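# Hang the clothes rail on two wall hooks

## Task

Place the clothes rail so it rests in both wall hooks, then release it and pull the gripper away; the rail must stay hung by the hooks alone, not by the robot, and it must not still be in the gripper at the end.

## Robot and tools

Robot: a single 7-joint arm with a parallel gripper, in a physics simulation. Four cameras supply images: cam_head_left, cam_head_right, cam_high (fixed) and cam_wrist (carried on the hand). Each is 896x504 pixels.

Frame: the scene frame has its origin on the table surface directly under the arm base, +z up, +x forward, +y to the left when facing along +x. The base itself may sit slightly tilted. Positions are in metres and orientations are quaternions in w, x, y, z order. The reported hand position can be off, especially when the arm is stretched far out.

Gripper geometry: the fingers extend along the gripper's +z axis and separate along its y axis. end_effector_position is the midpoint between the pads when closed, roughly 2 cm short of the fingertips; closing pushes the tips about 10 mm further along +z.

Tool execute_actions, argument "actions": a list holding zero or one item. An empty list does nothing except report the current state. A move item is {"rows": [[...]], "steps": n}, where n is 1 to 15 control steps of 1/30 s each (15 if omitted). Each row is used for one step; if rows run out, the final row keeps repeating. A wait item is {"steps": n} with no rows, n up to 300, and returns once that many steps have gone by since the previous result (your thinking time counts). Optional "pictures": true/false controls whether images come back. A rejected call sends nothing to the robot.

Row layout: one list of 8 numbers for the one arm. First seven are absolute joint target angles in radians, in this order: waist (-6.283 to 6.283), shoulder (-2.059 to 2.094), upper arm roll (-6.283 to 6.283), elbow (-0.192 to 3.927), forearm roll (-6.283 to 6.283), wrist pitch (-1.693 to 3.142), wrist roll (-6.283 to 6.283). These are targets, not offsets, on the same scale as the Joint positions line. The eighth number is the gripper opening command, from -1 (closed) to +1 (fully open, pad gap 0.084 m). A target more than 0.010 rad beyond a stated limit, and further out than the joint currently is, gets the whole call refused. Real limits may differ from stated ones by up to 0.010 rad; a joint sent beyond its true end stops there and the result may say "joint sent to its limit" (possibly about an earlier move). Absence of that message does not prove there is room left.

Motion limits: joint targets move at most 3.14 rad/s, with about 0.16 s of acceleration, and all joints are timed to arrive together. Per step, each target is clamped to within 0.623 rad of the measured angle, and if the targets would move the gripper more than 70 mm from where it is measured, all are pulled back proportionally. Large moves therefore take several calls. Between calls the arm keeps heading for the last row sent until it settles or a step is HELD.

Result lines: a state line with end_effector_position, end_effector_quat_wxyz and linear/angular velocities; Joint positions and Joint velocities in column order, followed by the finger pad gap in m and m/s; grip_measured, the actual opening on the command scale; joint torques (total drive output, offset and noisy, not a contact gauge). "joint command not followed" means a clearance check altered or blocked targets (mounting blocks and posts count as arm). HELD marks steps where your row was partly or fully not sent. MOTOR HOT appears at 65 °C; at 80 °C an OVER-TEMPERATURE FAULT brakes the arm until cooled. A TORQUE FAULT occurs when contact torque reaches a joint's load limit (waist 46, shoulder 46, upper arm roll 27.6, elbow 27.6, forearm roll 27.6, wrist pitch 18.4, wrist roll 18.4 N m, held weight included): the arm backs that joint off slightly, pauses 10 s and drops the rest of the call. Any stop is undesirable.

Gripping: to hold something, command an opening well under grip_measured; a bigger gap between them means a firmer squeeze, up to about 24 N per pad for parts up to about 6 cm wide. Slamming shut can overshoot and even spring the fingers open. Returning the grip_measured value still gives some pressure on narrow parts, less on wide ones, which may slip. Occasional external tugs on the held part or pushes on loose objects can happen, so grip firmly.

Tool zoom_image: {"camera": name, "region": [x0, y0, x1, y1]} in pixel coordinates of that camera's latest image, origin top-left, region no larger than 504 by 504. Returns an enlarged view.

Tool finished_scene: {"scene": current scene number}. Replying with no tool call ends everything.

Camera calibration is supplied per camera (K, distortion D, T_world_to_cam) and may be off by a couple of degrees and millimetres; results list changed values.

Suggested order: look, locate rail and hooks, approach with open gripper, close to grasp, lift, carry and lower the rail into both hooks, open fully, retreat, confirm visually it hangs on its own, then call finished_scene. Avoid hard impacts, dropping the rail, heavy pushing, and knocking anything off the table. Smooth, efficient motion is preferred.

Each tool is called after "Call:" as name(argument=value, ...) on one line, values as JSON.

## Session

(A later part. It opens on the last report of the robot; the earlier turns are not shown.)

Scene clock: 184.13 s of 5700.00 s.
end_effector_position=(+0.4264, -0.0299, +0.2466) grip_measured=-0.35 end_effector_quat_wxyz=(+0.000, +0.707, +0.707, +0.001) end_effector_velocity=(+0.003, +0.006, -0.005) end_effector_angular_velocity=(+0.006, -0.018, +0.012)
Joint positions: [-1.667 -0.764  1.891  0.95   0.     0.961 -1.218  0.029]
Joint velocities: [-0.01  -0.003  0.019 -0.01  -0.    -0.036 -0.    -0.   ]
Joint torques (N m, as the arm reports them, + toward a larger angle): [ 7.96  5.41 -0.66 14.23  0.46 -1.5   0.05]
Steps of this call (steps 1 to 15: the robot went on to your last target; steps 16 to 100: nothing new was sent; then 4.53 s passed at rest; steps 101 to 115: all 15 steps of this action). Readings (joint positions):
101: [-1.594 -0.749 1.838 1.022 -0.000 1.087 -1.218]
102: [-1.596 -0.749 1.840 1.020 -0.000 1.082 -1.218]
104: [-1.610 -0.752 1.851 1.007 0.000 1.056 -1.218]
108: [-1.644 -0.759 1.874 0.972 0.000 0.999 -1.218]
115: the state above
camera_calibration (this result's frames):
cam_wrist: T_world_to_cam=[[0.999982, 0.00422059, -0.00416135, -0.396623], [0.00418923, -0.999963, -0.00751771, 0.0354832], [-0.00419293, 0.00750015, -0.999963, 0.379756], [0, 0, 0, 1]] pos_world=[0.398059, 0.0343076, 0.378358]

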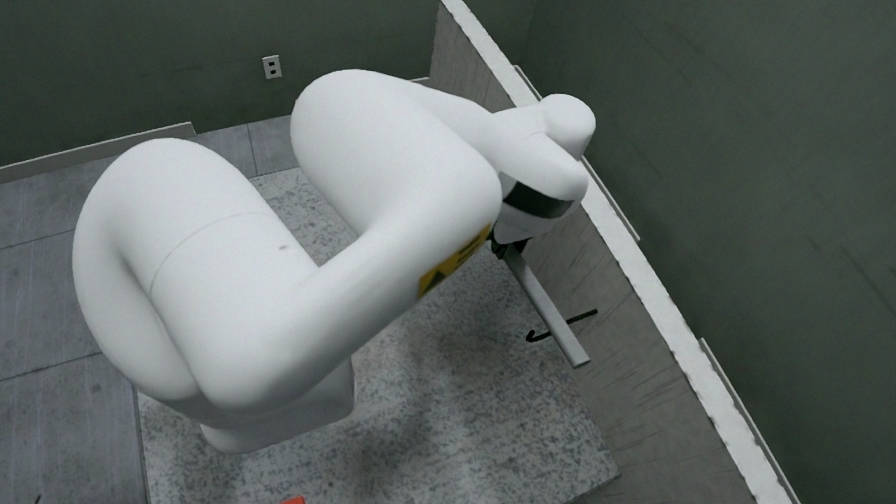

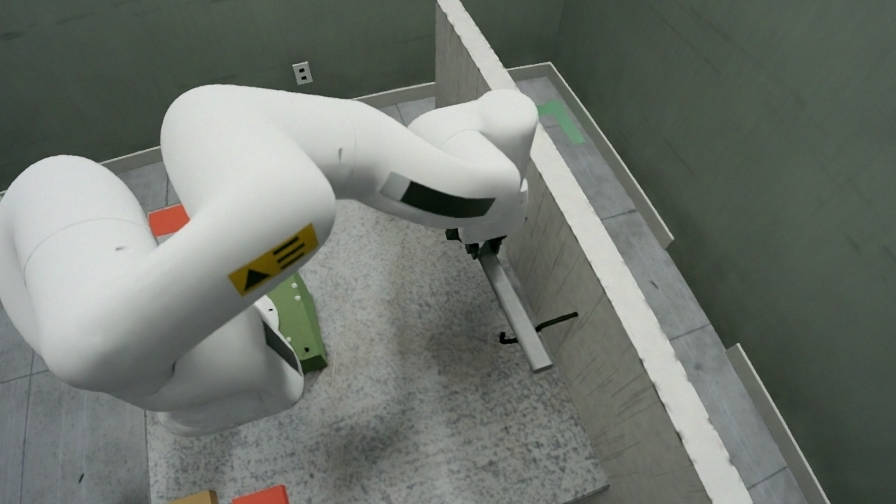

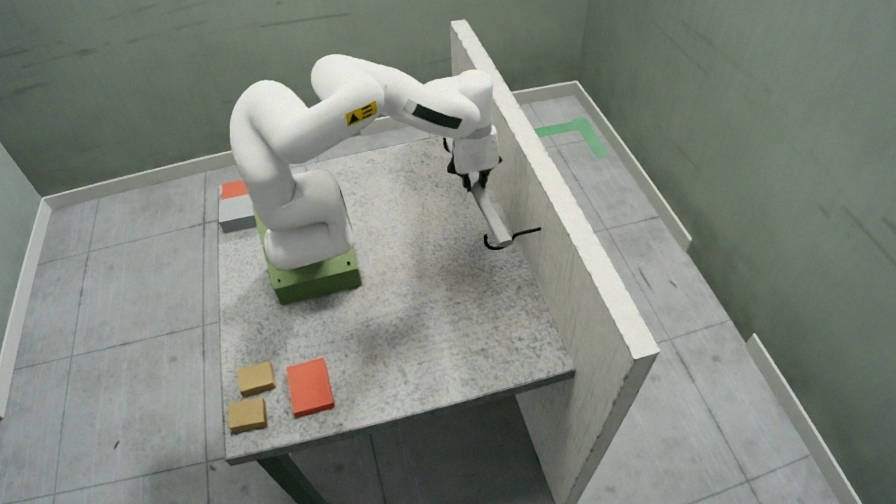

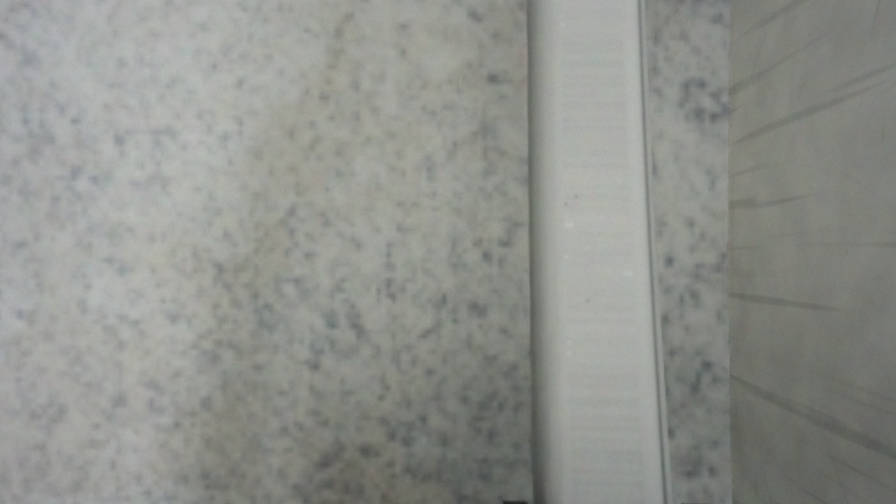

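Call:
execute_actions(actions=[{"rows":[[-1.638,-0.758,1.875,0.921,0,0.955,-1.212,-1],[-1.638,-0.758,1.875,0.921,0,0.955,-1.212,-1],[-1.638,-0.758,1.875,0.921,0,0.955,-1.212,-1],[-1.638,-0.758,1.875,0.921,0,0.955,-1.212,-1],[-1.607,-0.751,1.859,0.8955,0,0.9515,-1.206,-1]]}])

Call:
zoom_image(camera="cam_high", region=[420,110,580,290])

Call:
zoom_image(camera="cam_head_right", region=[460,280,620,400])

Scene clock: 197.63 s of 5700.00 s.
end_effector_position=(+0.4116, -0.0301, +0.2450) grip_measured=-0.34 end_effector_quat_wxyz=(+0.000, +0.707, +0.707, +0.000) end_effector_velocity=(-0.004, +0.000, -0.001) end_effector_angular_velocity=(-0.001, +0.003, +0.003)
Joint positions: [-1.608 -0.751  1.859  0.897  0.     0.951 -1.206  0.029]
Joint velocities: [ 0.012  0.003 -0.005 -0.013  0.    -0.001  0.001  0.   ]
Joint torques (N m, as the arm reports them, + toward a larger angle): [ 8.79  4.25  0.44 13.46  0.62 -0.93 -0.25]
Steps of this call (steps 1 to 15: the robot went on to your last target; steps 16 to 90: nothing new was sent; then 10.00 s passed at rest; steps 91 to 105: all 15 steps of this action). Readings (joint positions):
91: [-1.669 -0.765 1.892 0.947 0.000 0.958 -1.218]
92: [-1.666 -0.764 1.890 0.944 0.000 0.957 -1.217]
94: [-1.651 -0.761 1.882 0.932 0.000 0.956 -1.214]
98: [-1.623 -0.755 1.867 0.909 0.000 0.953 -1.209]
105: the state above
camera_calibration (this result's frames):
cam_wrist: T_world_to_cam=[[0.999982, 0.00373374, -0.00474303, -0.381623], [0.00369873, -0.999966, -0.00736808, 0.0355065], [-0.00477038, 0.0073504, -0.999962, 0.378271], [0, 0, 0, 1]] pos_world=[0.383289, 0.0341497, 0.376708]

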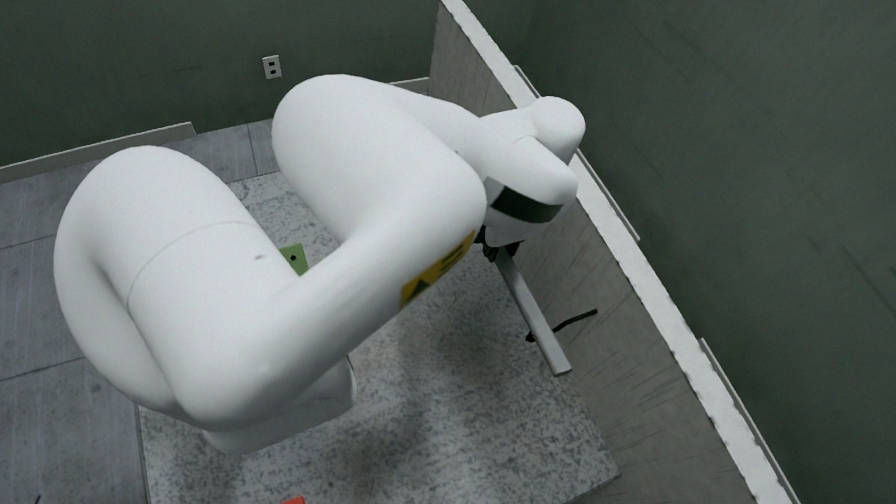

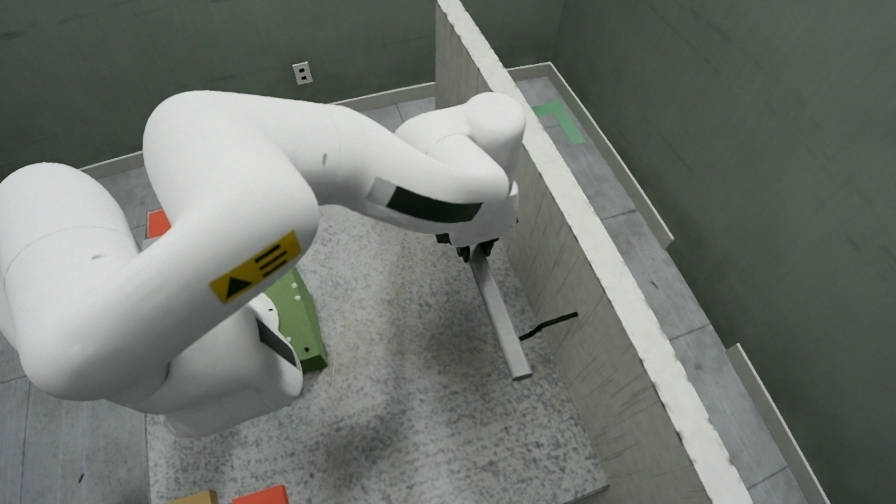

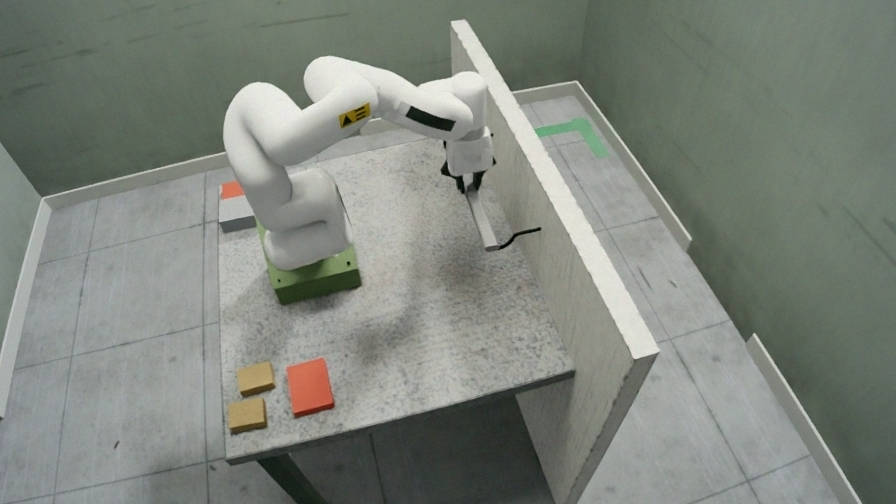

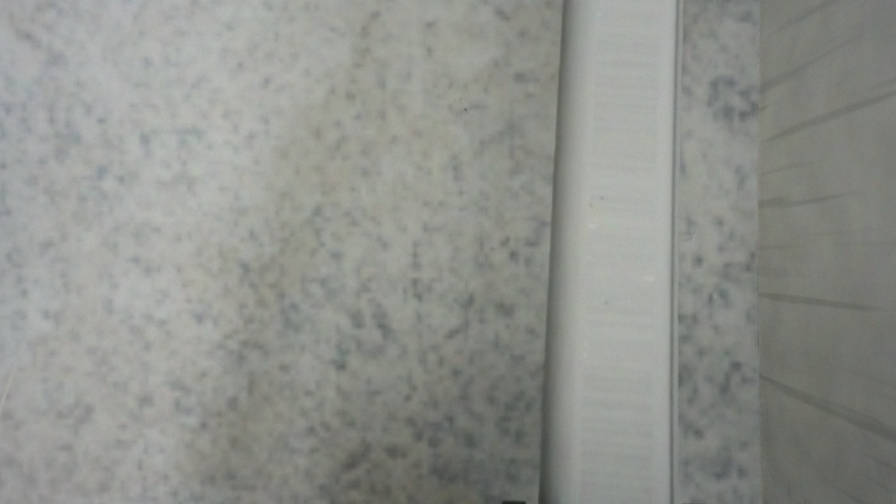

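Region (420, 110, 580, 290) of cam_high's 896x504 image, scaled by 2.800, with more detail than that image has.

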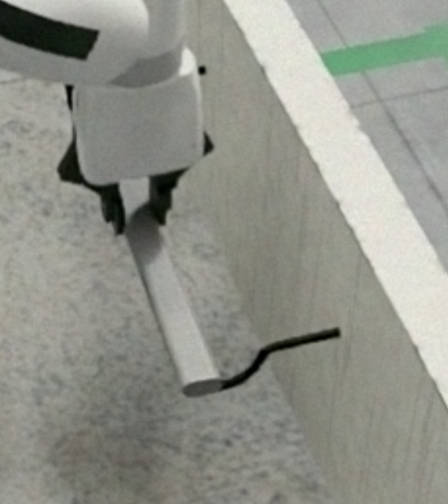

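Region (460, 280, 620, 400) of cam_head_right's 896x504 image, scaled by 3.150, with more detail than that image has; it fills the top 378 rows of this view, and the rest is white.

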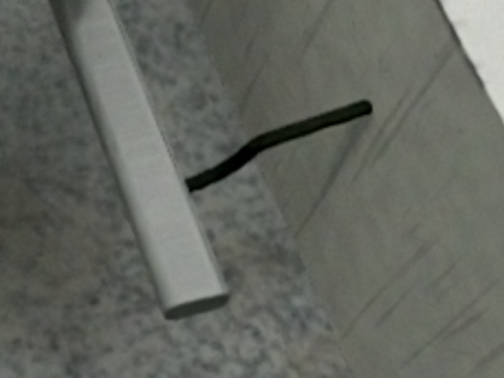

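Call:
execute_actions(actions=[{"rows":[[-1.638,-0.758,1.875,0.921,0,0.955,-1.212,-1],[-1.638,-0.758,1.875,0.921,0,0.955,-1.212,-1],[-1.638,-0.758,1.875,0.921,0,0.955,-1.212,-1],[-1.638,-0.758,1.875,0.921,0,0.955,-1.212,-1],[-1.669,-0.765,1.892,0.947,0,0.958,-1.218,-1],[-1.669,-0.765,1.892,0.947,0,0.958,-1.218,-1],[-1.669,-0.765,1.892,0.947,0,0.958,-1.218,-1],[-1.669,-0.765,1.892,0.947,0,0.958,-1.218,-1],[-1.669,-0.765,1.892,0.947,0,0.958,-1.218,-1],[-1.669,-0.765,1.892,0.947,0,0.958,-1.218,-1],[-1.696,-0.7715,1.912,0.923,0,0.914,-1.218,-1]]}], pictures=false)

Call:
execute_actions(actions=[{"steps":10}])

Call:
zoom_image(camera="cam_high", region=[420,110,580,290])

Scene clock: 215.83 s of 5700.00 s.
end_effector_position=(+0.4251, -0.0299, +0.2344) grip_measured=-0.34 end_effector_quat_wxyz=(+0.000, +0.707, +0.707, -0.000) end_effector_velocity=(-0.018, -0.020, -0.084) end_effector_angular_velocity=(-0.029, +0.075, -0.032)
Joint positions: [-1.686 -0.769  1.906  0.929  0.     0.928 -1.218  0.029]
Joint velocities: [-0.134 -0.035  0.069 -0.126  0.002 -0.145  0.003 -0.   ]
Joint torques (N m, as the arm reports them, + toward a larger angle): [ 9.38  6.51 -1.11 16.18 -0.14 -2.45  0.19]
Steps of this call (steps 1 to 15: the robot went on to your last target; steps 16 to 90: nothing new was sent; then 14.70 s passed at rest; steps 91 to 105: all 15 steps of this action). Readings (joint positions):
91: [-1.607 -0.751 1.859 0.896 -0.000 0.952 -1.206]
92: [-1.610 -0.752 1.861 0.898 -0.000 0.952 -1.207]
94: [-1.625 -0.755 1.869 0.910 -0.000 0.954 -1.210]
98: [-1.653 -0.761 1.884 0.933 -0.000 0.957 -1.216]
105: the state above

Scene clock: 216.17 s of 5700.00 s.
end_effector_position=(+0.4258, -0.0298, +0.2303) grip_measured=-0.35 end_effector_quat_wxyz=(+0.000, +0.707, +0.707, +0.000) end_effector_velocity=(-0.000, -0.002, -0.002) end_effector_angular_velocity=(-0.001, +0.003, -0.004)
Joint positions: [-1.695 -0.771  1.912  0.923  0.     0.914 -1.218  0.029]
Joint velocities: [-0.004 -0.001 -0.    -0.003  0.    -0.003  0.001 -0.   ]
Joint torques (N m, as the arm reports them, + toward a larger angle): [ 7.69  5.7  -0.3  14.4   0.47 -1.88  0.21]
Steps of this call (steps 1 to 10: the robot went on to your last target). Readings (joint positions):
1: [-1.690 -0.770 1.907 0.926 0.000 0.924 -1.218]
2: [-1.692 -0.771 1.908 0.924 0.000 0.921 -1.218]
4: [-1.694 -0.771 1.910 0.924 0.000 0.917 -1.218]
8: [-1.695 -0.771 1.912 0.924 0.000 0.915 -1.218]
10: the state above
camera_calibration (this result's frames):
cam_wrist: T_world_to_cam=[[0.999977, 0.00501922, -0.00451916, -0.395953], [0.00498627, -0.999961, -0.00727211, 0.0350614], [-0.00455548, 0.00724941, -0.999963, 0.363557], [0, 0, 0, 1]] pos_world=[0.397425, 0.0344119, 0.362009]

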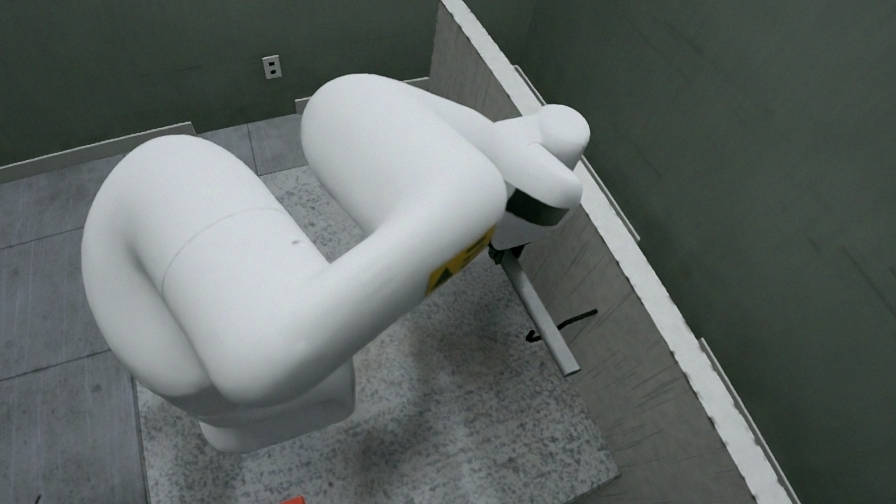

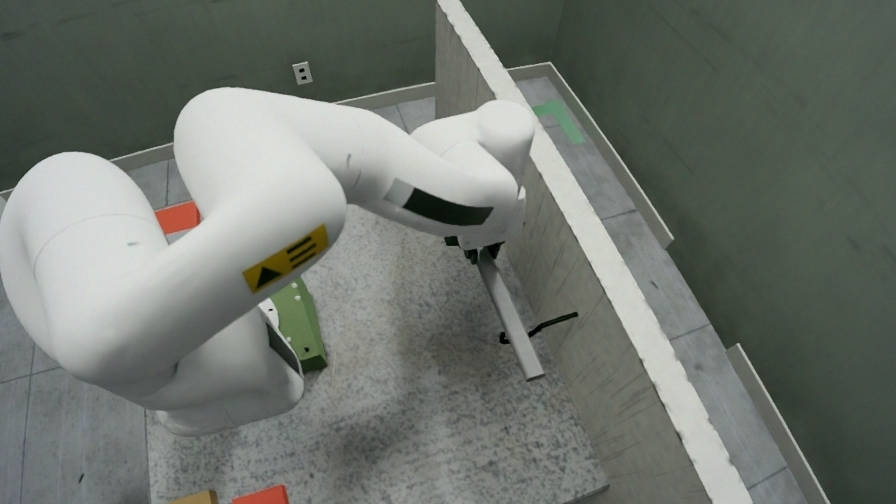

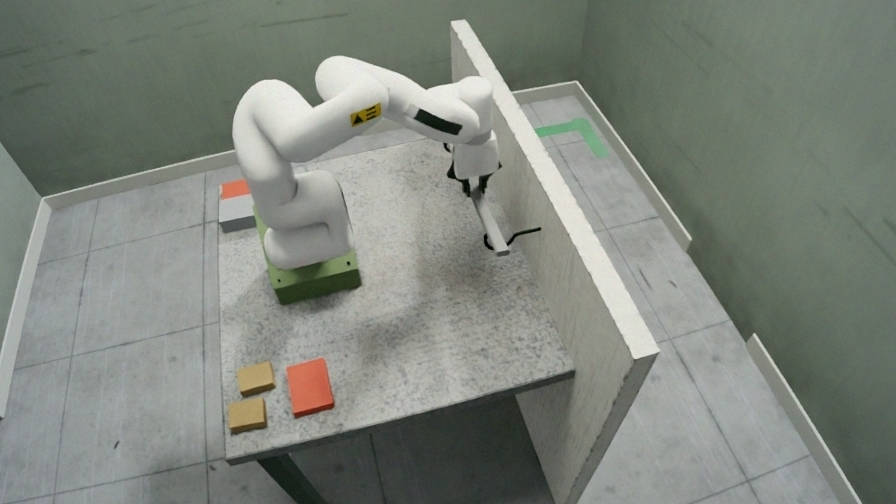

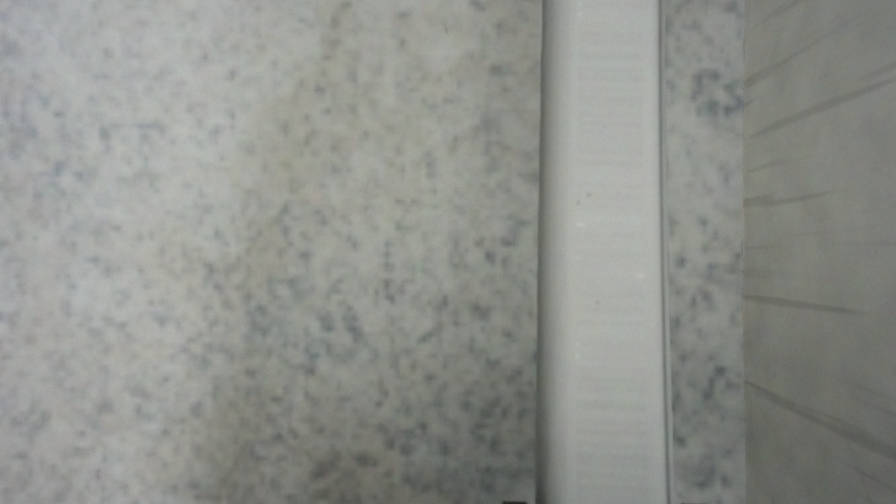

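Region (420, 110, 580, 290) of cam_high's 896x504 image, scaled by 2.800, with more detail than that image has.

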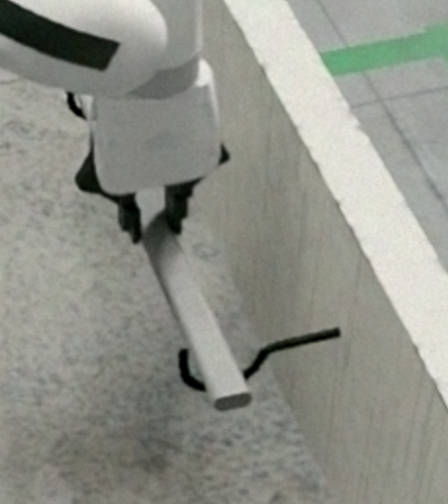

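Call:
execute_actions(actions=[{"rows":[[-1.717,-0.7765,1.923,0.94,0,0.916,-1.222,-1],[-1.717,-0.7765,1.923,0.94,0,0.916,-1.222,-1],[-1.717,-0.7765,1.923,0.94,0,0.916,-1.222,-1],[-1.717,-0.7765,1.923,0.94,0,0.916,-1.222,-1],[-1.735,-0.781,1.936,0.925,0,0.887,-1.222,-1],[-1.735,-0.781,1.936,0.925,0,0.887,-1.222,-1],[-1.735,-0.781,1.936,0.925,0,0.887,-1.222,-1],[-1.735,-0.781,1.936,0.925,0,0.887,-1.222,-1],[-1.754,-0.785,1.949,0.909,0,0.858,-1.222,-1]]}])

Call:
zoom_image(camera="cam_high", region=[420,110,580,290])

Scene clock: 223.93 s of 5700.00 s.
end_effector_position=(+0.4297, -0.0308, +0.2109) grip_measured=-0.35 end_effector_quat_wxyz=(-0.001, +0.707, +0.707, -0.000) end_effector_velocity=(+0.001, +0.001, -0.014) end_effector_angular_velocity=(+0.005, -0.008, +0.000)
Joint positions: [-1.751 -0.784  1.946  0.911 -0.     0.863 -1.222  0.029]
Joint velocities: [-0.03  -0.005  0.023 -0.019 -0.001 -0.05   0.001 -0.   ]
Joint torques (N m, as the arm reports them, + toward a larger angle): [ 9.26  6.54 -0.22 13.28  0.23 -1.53  0.02]
Steps of this call (steps 1 to 30: the robot went on to your last target; steps 31 to 100: nothing new was sent; then 3.93 s passed at rest; steps 101 to 115: all 15 steps of this action). Readings (joint positions):
101: [-1.696 -0.772 1.912 0.923 -0.000 0.914 -1.218]
102: [-1.699 -0.772 1.914 0.925 -0.000 0.915 -1.219]
104: [-1.709 -0.775 1.919 0.933 -0.000 0.915 -1.221]
108: [-1.725 -0.779 1.930 0.930 -0.000 0.899 -1.222]
115: the state above
camera_calibration (this result's frames):
cam_wrist: T_world_to_cam=[[0.999973, 0.0037472, -0.00632387, -0.399596], [0.00369721, -0.999962, -0.00789845, 0.034637], [-0.00635322, 0.00787486, -0.999949, 0.344988], [0, 0, 0, 1]] pos_world=[0.401649, 0.0334163, 0.342717]

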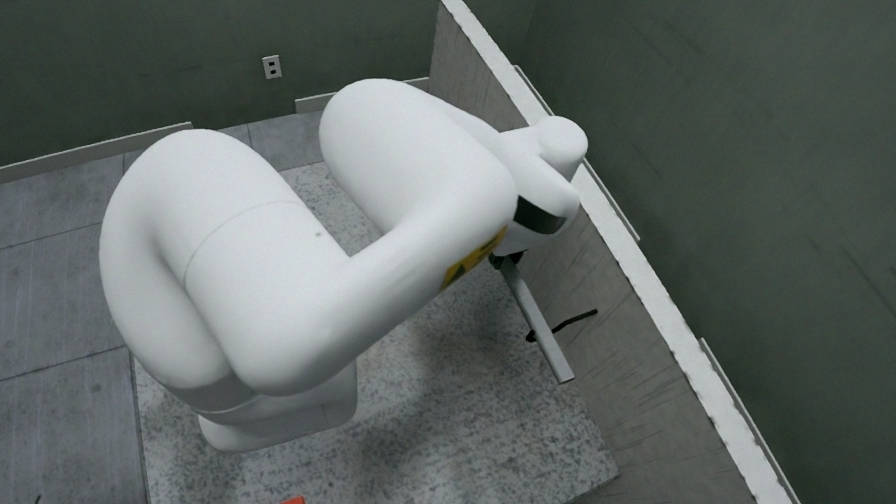

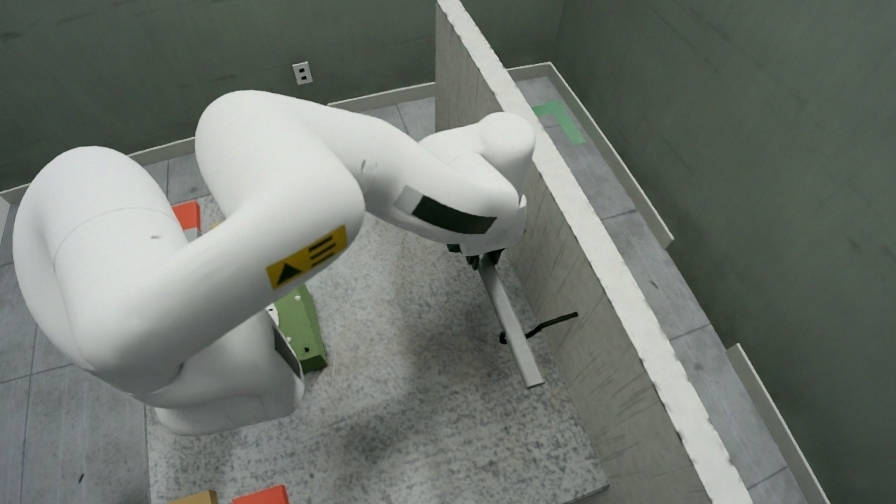

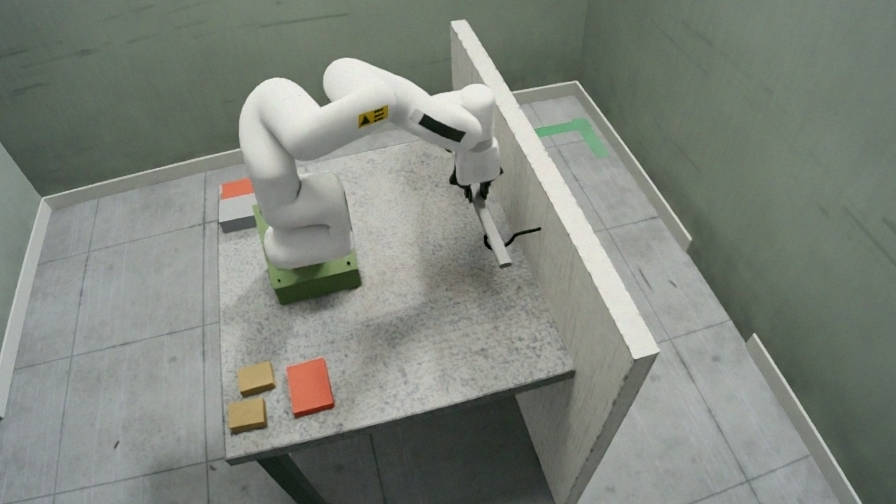

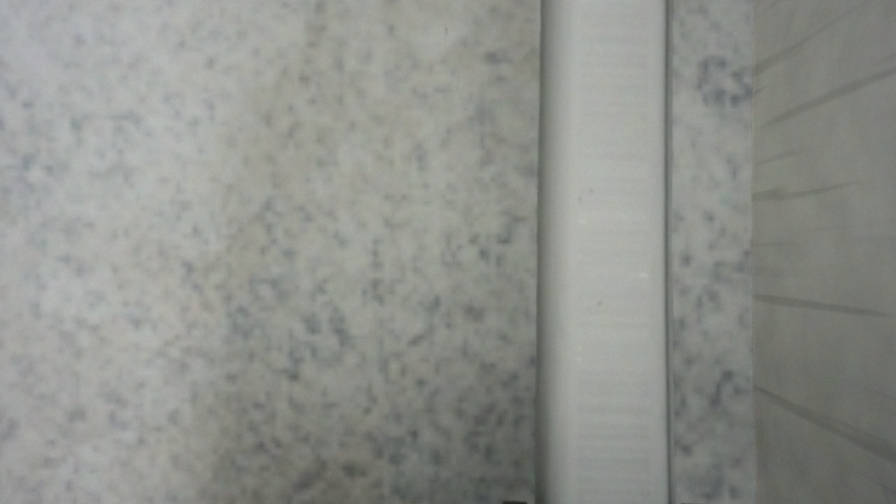

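Region (420, 110, 580, 290) of cam_high's 896x504 image, scaled by 2.800, with more detail than that image has.

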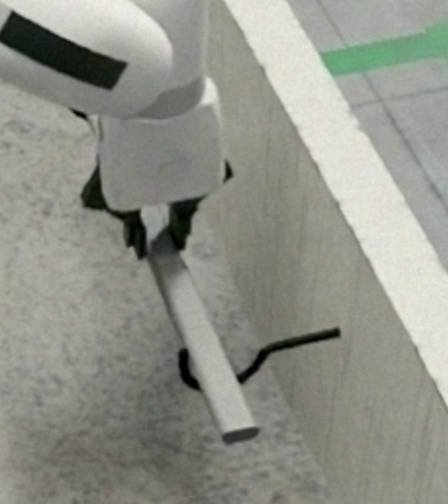

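Call:
execute_actions(actions=[{"rows":[[-1.775,-0.79,1.96,0.926,0,0.86,-1.226,-1],[-1.775,-0.79,1.96,0.926,0,0.86,-1.226,-1],[-1.775,-0.79,1.96,0.926,0,0.86,-1.226,-1],[-1.775,-0.79,1.96,0.926,0,0.86,-1.226,-1],[-1.775,-0.79,1.96,0.926,0,0.86,-1.226,-1],[-1.79,-0.793,1.97,0.914,0,0.837,-1.226,-1]]}])

Call:
zoom_image(camera="cam_high", region=[420,110,580,290])

Scene clock: 230.93 s of 5700.00 s.
end_effector_position=(+0.4337, -0.0309, +0.2010) grip_measured=-0.35 end_effector_quat_wxyz=(-0.002, +0.707, +0.707, +0.000) end_effector_velocity=(+0.002, +0.002, -0.001) end_effector_angular_velocity=(+0.003, -0.008, +0.005)
Joint positions: [-1.789 -0.793  1.969  0.914 -0.     0.838 -1.226  0.029]
Joint velocities: [-0.006 -0.001  0.006 -0.    -0.001 -0.012 -0.003 -0.   ]
Joint torques (N m, as the arm reports them, + toward a larger angle): [ 8.91  6.26 -0.48 13.39  0.58 -1.95  0.07]
Steps of this call (steps 1 to 15: the robot went on to your last target; steps 16 to 90: nothing new was sent; then 3.50 s passed at rest; steps 91 to 105: all 15 steps of this action). Readings (joint positions):
91: [-1.754 -0.785 1.949 0.909 -0.000 0.858 -1.222]
92: [-1.757 -0.786 1.951 0.911 0.000 0.859 -1.223]
94: [-1.767 -0.788 1.956 0.918 0.000 0.860 -1.225]
98: [-1.779 -0.791 1.963 0.920 0.000 0.850 -1.226]
105: the state above
camera_calibration (this result's frames):
cam_wrist: T_world_to_cam=[[0.999962, 0.00384506, -0.00784126, -0.403317], [0.00376889, -0.999946, -0.00970535, 0.034743], [-0.00787815, 0.00967543, -0.999922, 0.335866], [0, 0, 0, 1]] pos_world=[0.405816, 0.0330423, 0.333015]

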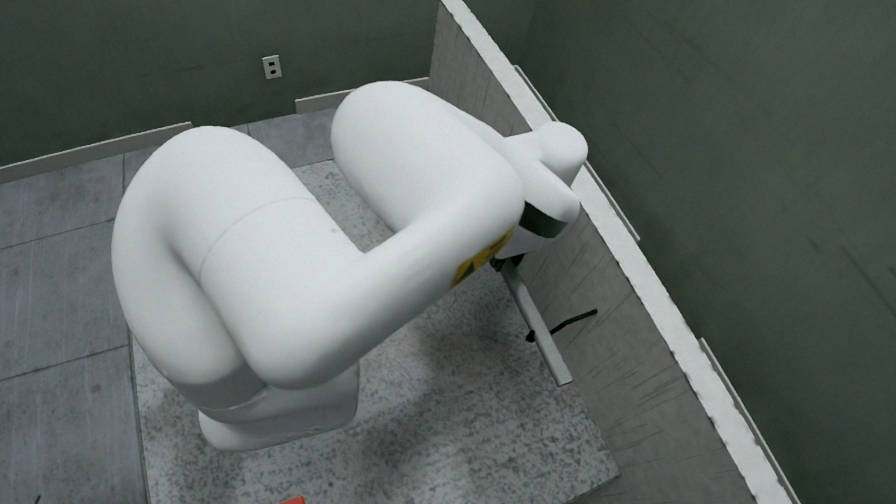

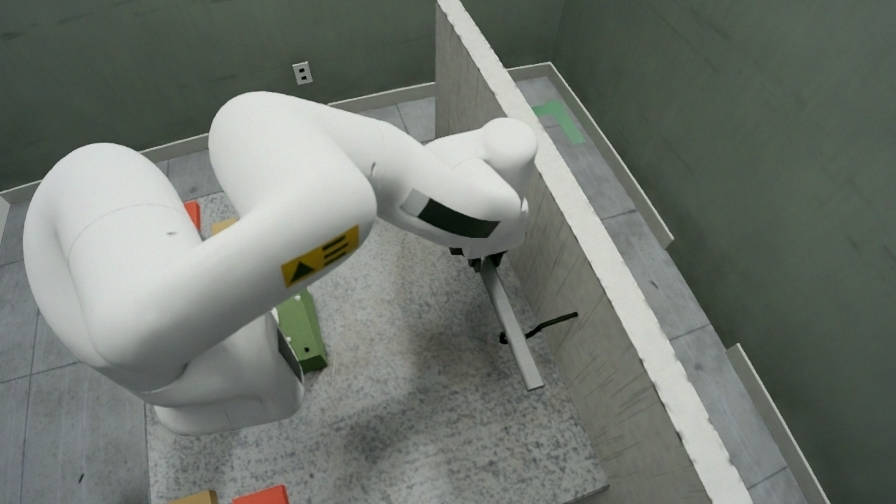

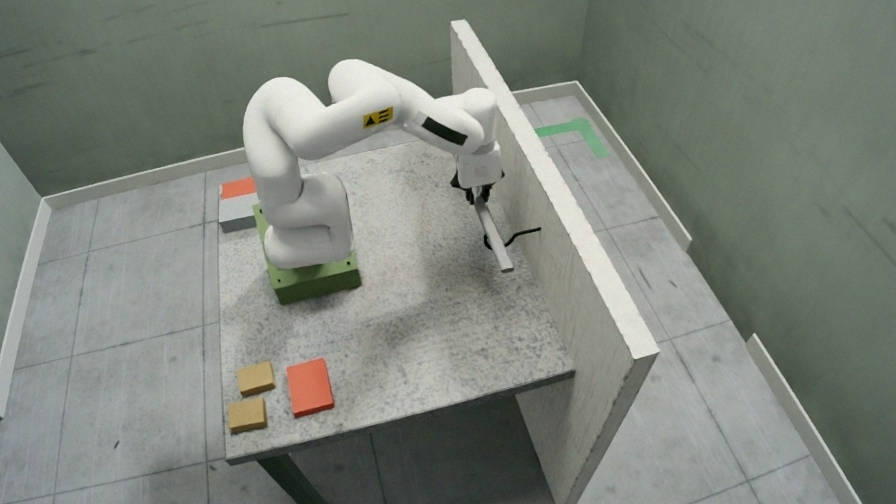

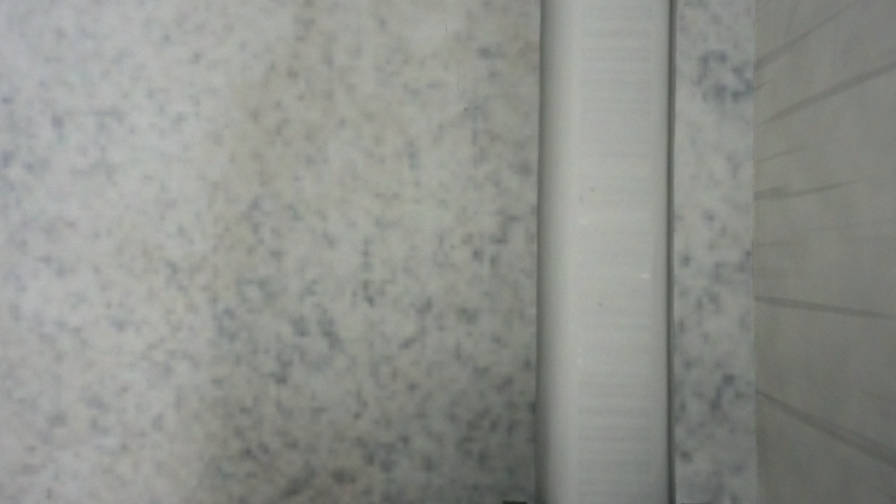

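Region (420, 110, 580, 290) of cam_high's 896x504 image, scaled by 2.800, with more detail than that image has.

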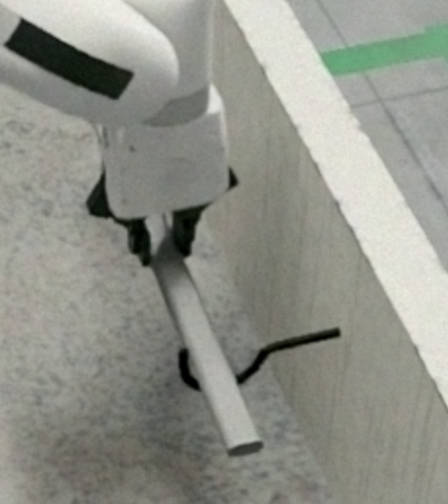

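Level and seated. Release and lift.

Call:
execute_actions(actions=[{"rows":[[-1.79,-0.793,1.97,0.914,0,0.837,-1.226,-0.3],[-1.79,-0.793,1.97,0.914,0,0.837,-1.226,-0.2],[-1.79,-0.793,1.97,0.914,0,0.837,-1.226,-0.1],[-1.79,-0.793,1.97,0.914,0,0.837,-1.226,0.1],[-1.79,-0.793,1.97,0.914,0,0.837,-1.226,0.4]]}], pictures=false)

Call:
execute_actions(actions=[{"rows":[[-1.635,-0.758,1.86,1.056,0,1.091,-1.226,0.4]]}], pictures=false)

Call:
execute_actions(actions=[{"rows":[[-0.989,-0.673,1.3,0.654,0,1.117,-1.088,0.4]]}], pictures=false)

Call:
execute_actions(actions=[{"steps":15}])

Scene clock: 241.73 s of 5700.00 s.
end_effector_position=(+0.4338, -0.0308, +0.2008) grip_measured=+0.39 end_effector_quat_wxyz=(-0.002, +0.707, +0.707, +0.000) end_effector_velocity=(-0.001, -0.000, -0.001) end_effector_angular_velocity=(-0.001, +0.003, -0.000)
Joint positions: [-1.79  -0.793  1.97   0.914 -0.     0.837 -1.226  0.061]
Joint velocities: [-0.001 -0.     0.001 -0.001  0.     0.001 -0.    -0.   ]
Joint torques (N m, as the arm reports them, + toward a larger angle): [ 8.8   6.21 -0.79 13.03  0.25 -2.06  0.26]
Steps of this call (steps 1 to 15: the robot went on to your last target; steps 16 to 90: nothing new was sent; then 7.30 s passed at rest; steps 91 to 105: all 15 steps of this action). Readings (joint positions):
91: [-1.790 -0.793 1.970 0.914 -0.000 0.837 -1.226]
92: [-1.790 -0.793 1.970 0.914 -0.000 0.837 -1.226]
94: [-1.790 -0.793 1.970 0.914 -0.000 0.837 -1.226]
98: [-1.790 -0.793 1.970 0.914 -0.000 0.837 -1.226]
105: the state above

Scene clock: 242.23 s of 5700.00 s.
end_effector_position=(+0.4344, -0.0310, +0.2878) grip_measured=+0.39 end_effector_quat_wxyz=(-0.000, +0.707, +0.707, -0.001) end_effector_velocity=(-0.004, -0.007, +0.013) end_effector_angular_velocity=(-0.007, +0.019, -0.012)
Joint positions: [-1.639 -0.759  1.862  1.051 -0.     1.085 -1.226  0.061]
Joint velocities: [ 0.023  0.005 -0.029  0.024 -0.     0.06   0.     0.   ]
Joint torques (N m, as the arm reports them, + toward a larger angle): [ 7.12  4.24  0.07 14.4   0.67 -1.96  0.1 ]
Steps of this call (steps 1 to 15: all 15 steps of this action). Readings (joint positions):
1: [-1.790 -0.793 1.970 0.914 -0.000 0.837 -1.226]
2: [-1.788 -0.793 1.968 0.916 -0.000 0.842 -1.226]
4: [-1.766 -0.788 1.951 0.934 -0.000 0.884 -1.226]
8: [-1.675 -0.767 1.890 1.022 0.000 1.021 -1.226]
15: the state above

Scene clock: 242.73 s of 5700.00 s.
end_effector_position=(+0.3285, -0.0808, +0.2896) grip_measured=+0.39 end_effector_quat_wxyz=(-0.037, +0.764, +0.644, +0.012) end_effector_velocity=(-0.087, -0.013, -0.026) end_effector_angular_velocity=(+0.118, +0.072, -0.090)
Joint positions: [-1.033 -0.678  1.339  0.68  -0.     1.116 -1.098  0.061]
Joint velocities: [ 0.469  0.062 -0.408 -0.287  0.001  0.012  0.107  0.   ]
Joint torques (N m, as the arm reports them, + toward a larger angle): [ 0.31 -1.73  2.02 16.22  0.8  -2.29  0.68]
Steps of this call (steps 1 to 15: all 15 steps of this action). Readings (joint positions):
1: [-1.638 -0.759 1.861 1.052 -0.000 1.087 -1.226]
2: [-1.634 -0.758 1.857 1.050 0.000 1.088 -1.225]
4: [-1.593 -0.753 1.820 1.024 0.000 1.091 -1.215]
8: [-1.367 -0.723 1.623 0.885 -0.000 1.101 -1.168]
15: the state above

Scene clock: 243.23 s of 5700.00 s.
end_effector_position=(+0.3210, -0.0820, +0.2876) grip_measured=+0.39 end_effector_quat_wxyz=(-0.043, +0.767, +0.640, +0.013) end_effector_velocity=(-0.001, +0.000, -0.000) end_effector_angular_velocity=(+0.001, +0.000, +0.002)
Joint positions: [-0.99  -0.673  1.3    0.654  0.     1.117 -1.088  0.061]
Joint velocities: [ 0.005  0.001 -0.003 -0.002 -0.     0.001 -0.001  0.   ]
Joint torques (N m, as the arm reports them, + toward a larger angle): [ 4.02 -3.48  1.31 14.32  0.5  -1.92  0.18]
Steps of this call (steps 1 to 15: the robot went on to your last target). Readings (joint positions):
1: [-1.020 -0.677 1.328 0.672 0.000 1.116 -1.095]
2: [-1.011 -0.676 1.320 0.667 0.000 1.116 -1.093]
4: [-1.001 -0.674 1.310 0.661 0.000 1.116 -1.090]
8: [-0.993 -0.673 1.303 0.656 0.000 1.117 -1.089]
15: the state above
camera_calibration (this result's frames):
cam_wrist: T_world_to_cam=[[0.983583, -0.172263, -0.0537609, -0.285704], [-0.176298, -0.980871, -0.0825266, 0.0652411], [-0.0385163, 0.0906497, -0.995138, 0.437064], [0, 0, 0, 1]] pos_world=[0.309349, -0.0248426, 0.424963]

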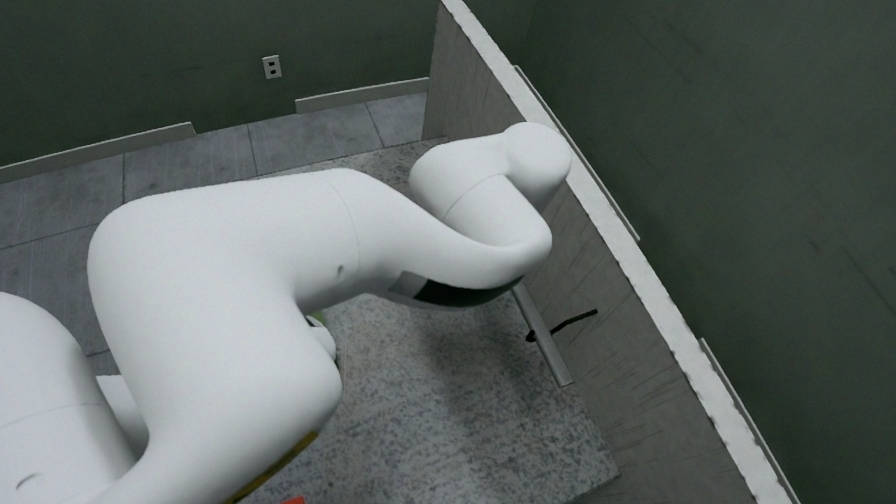

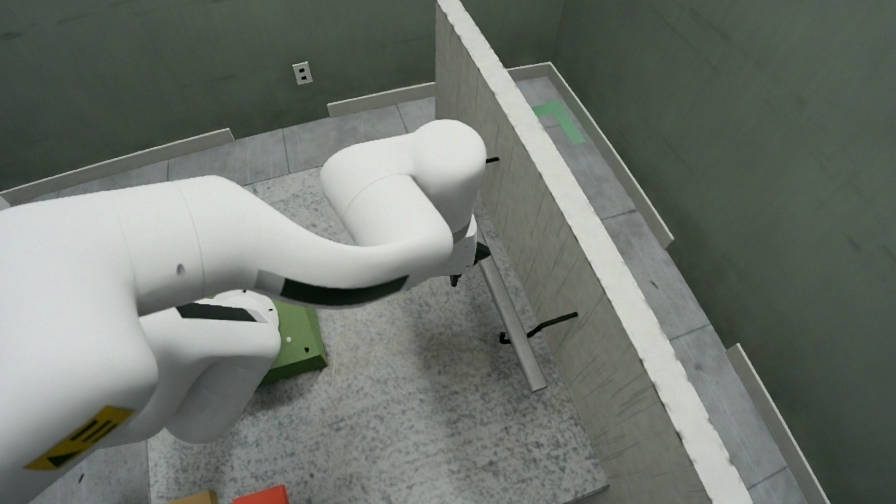

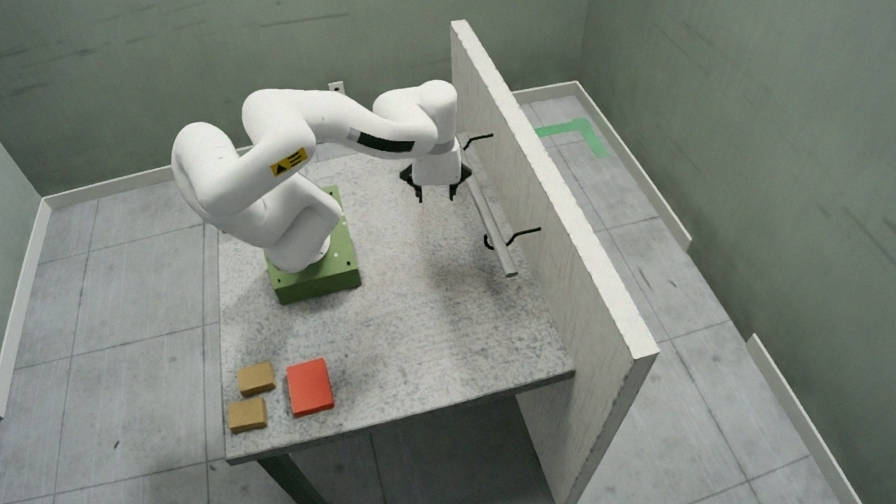

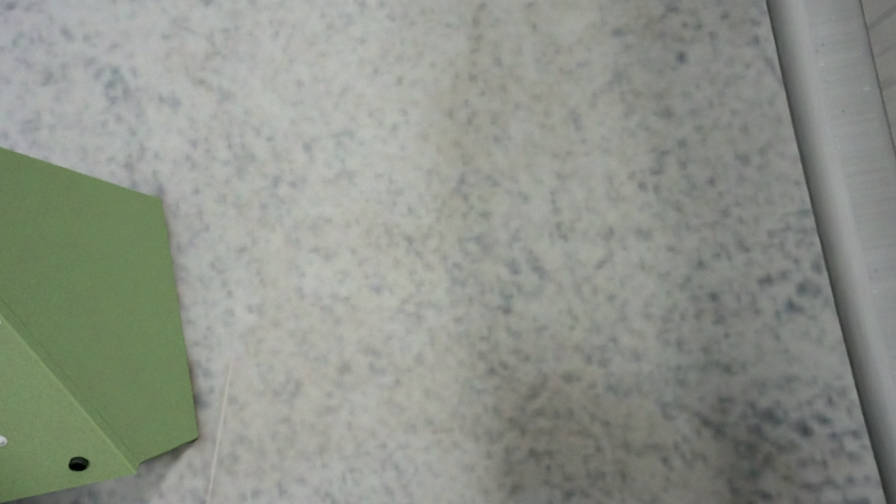

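Call:
finished_scene(scene=1)

The scene is finished: the task was done.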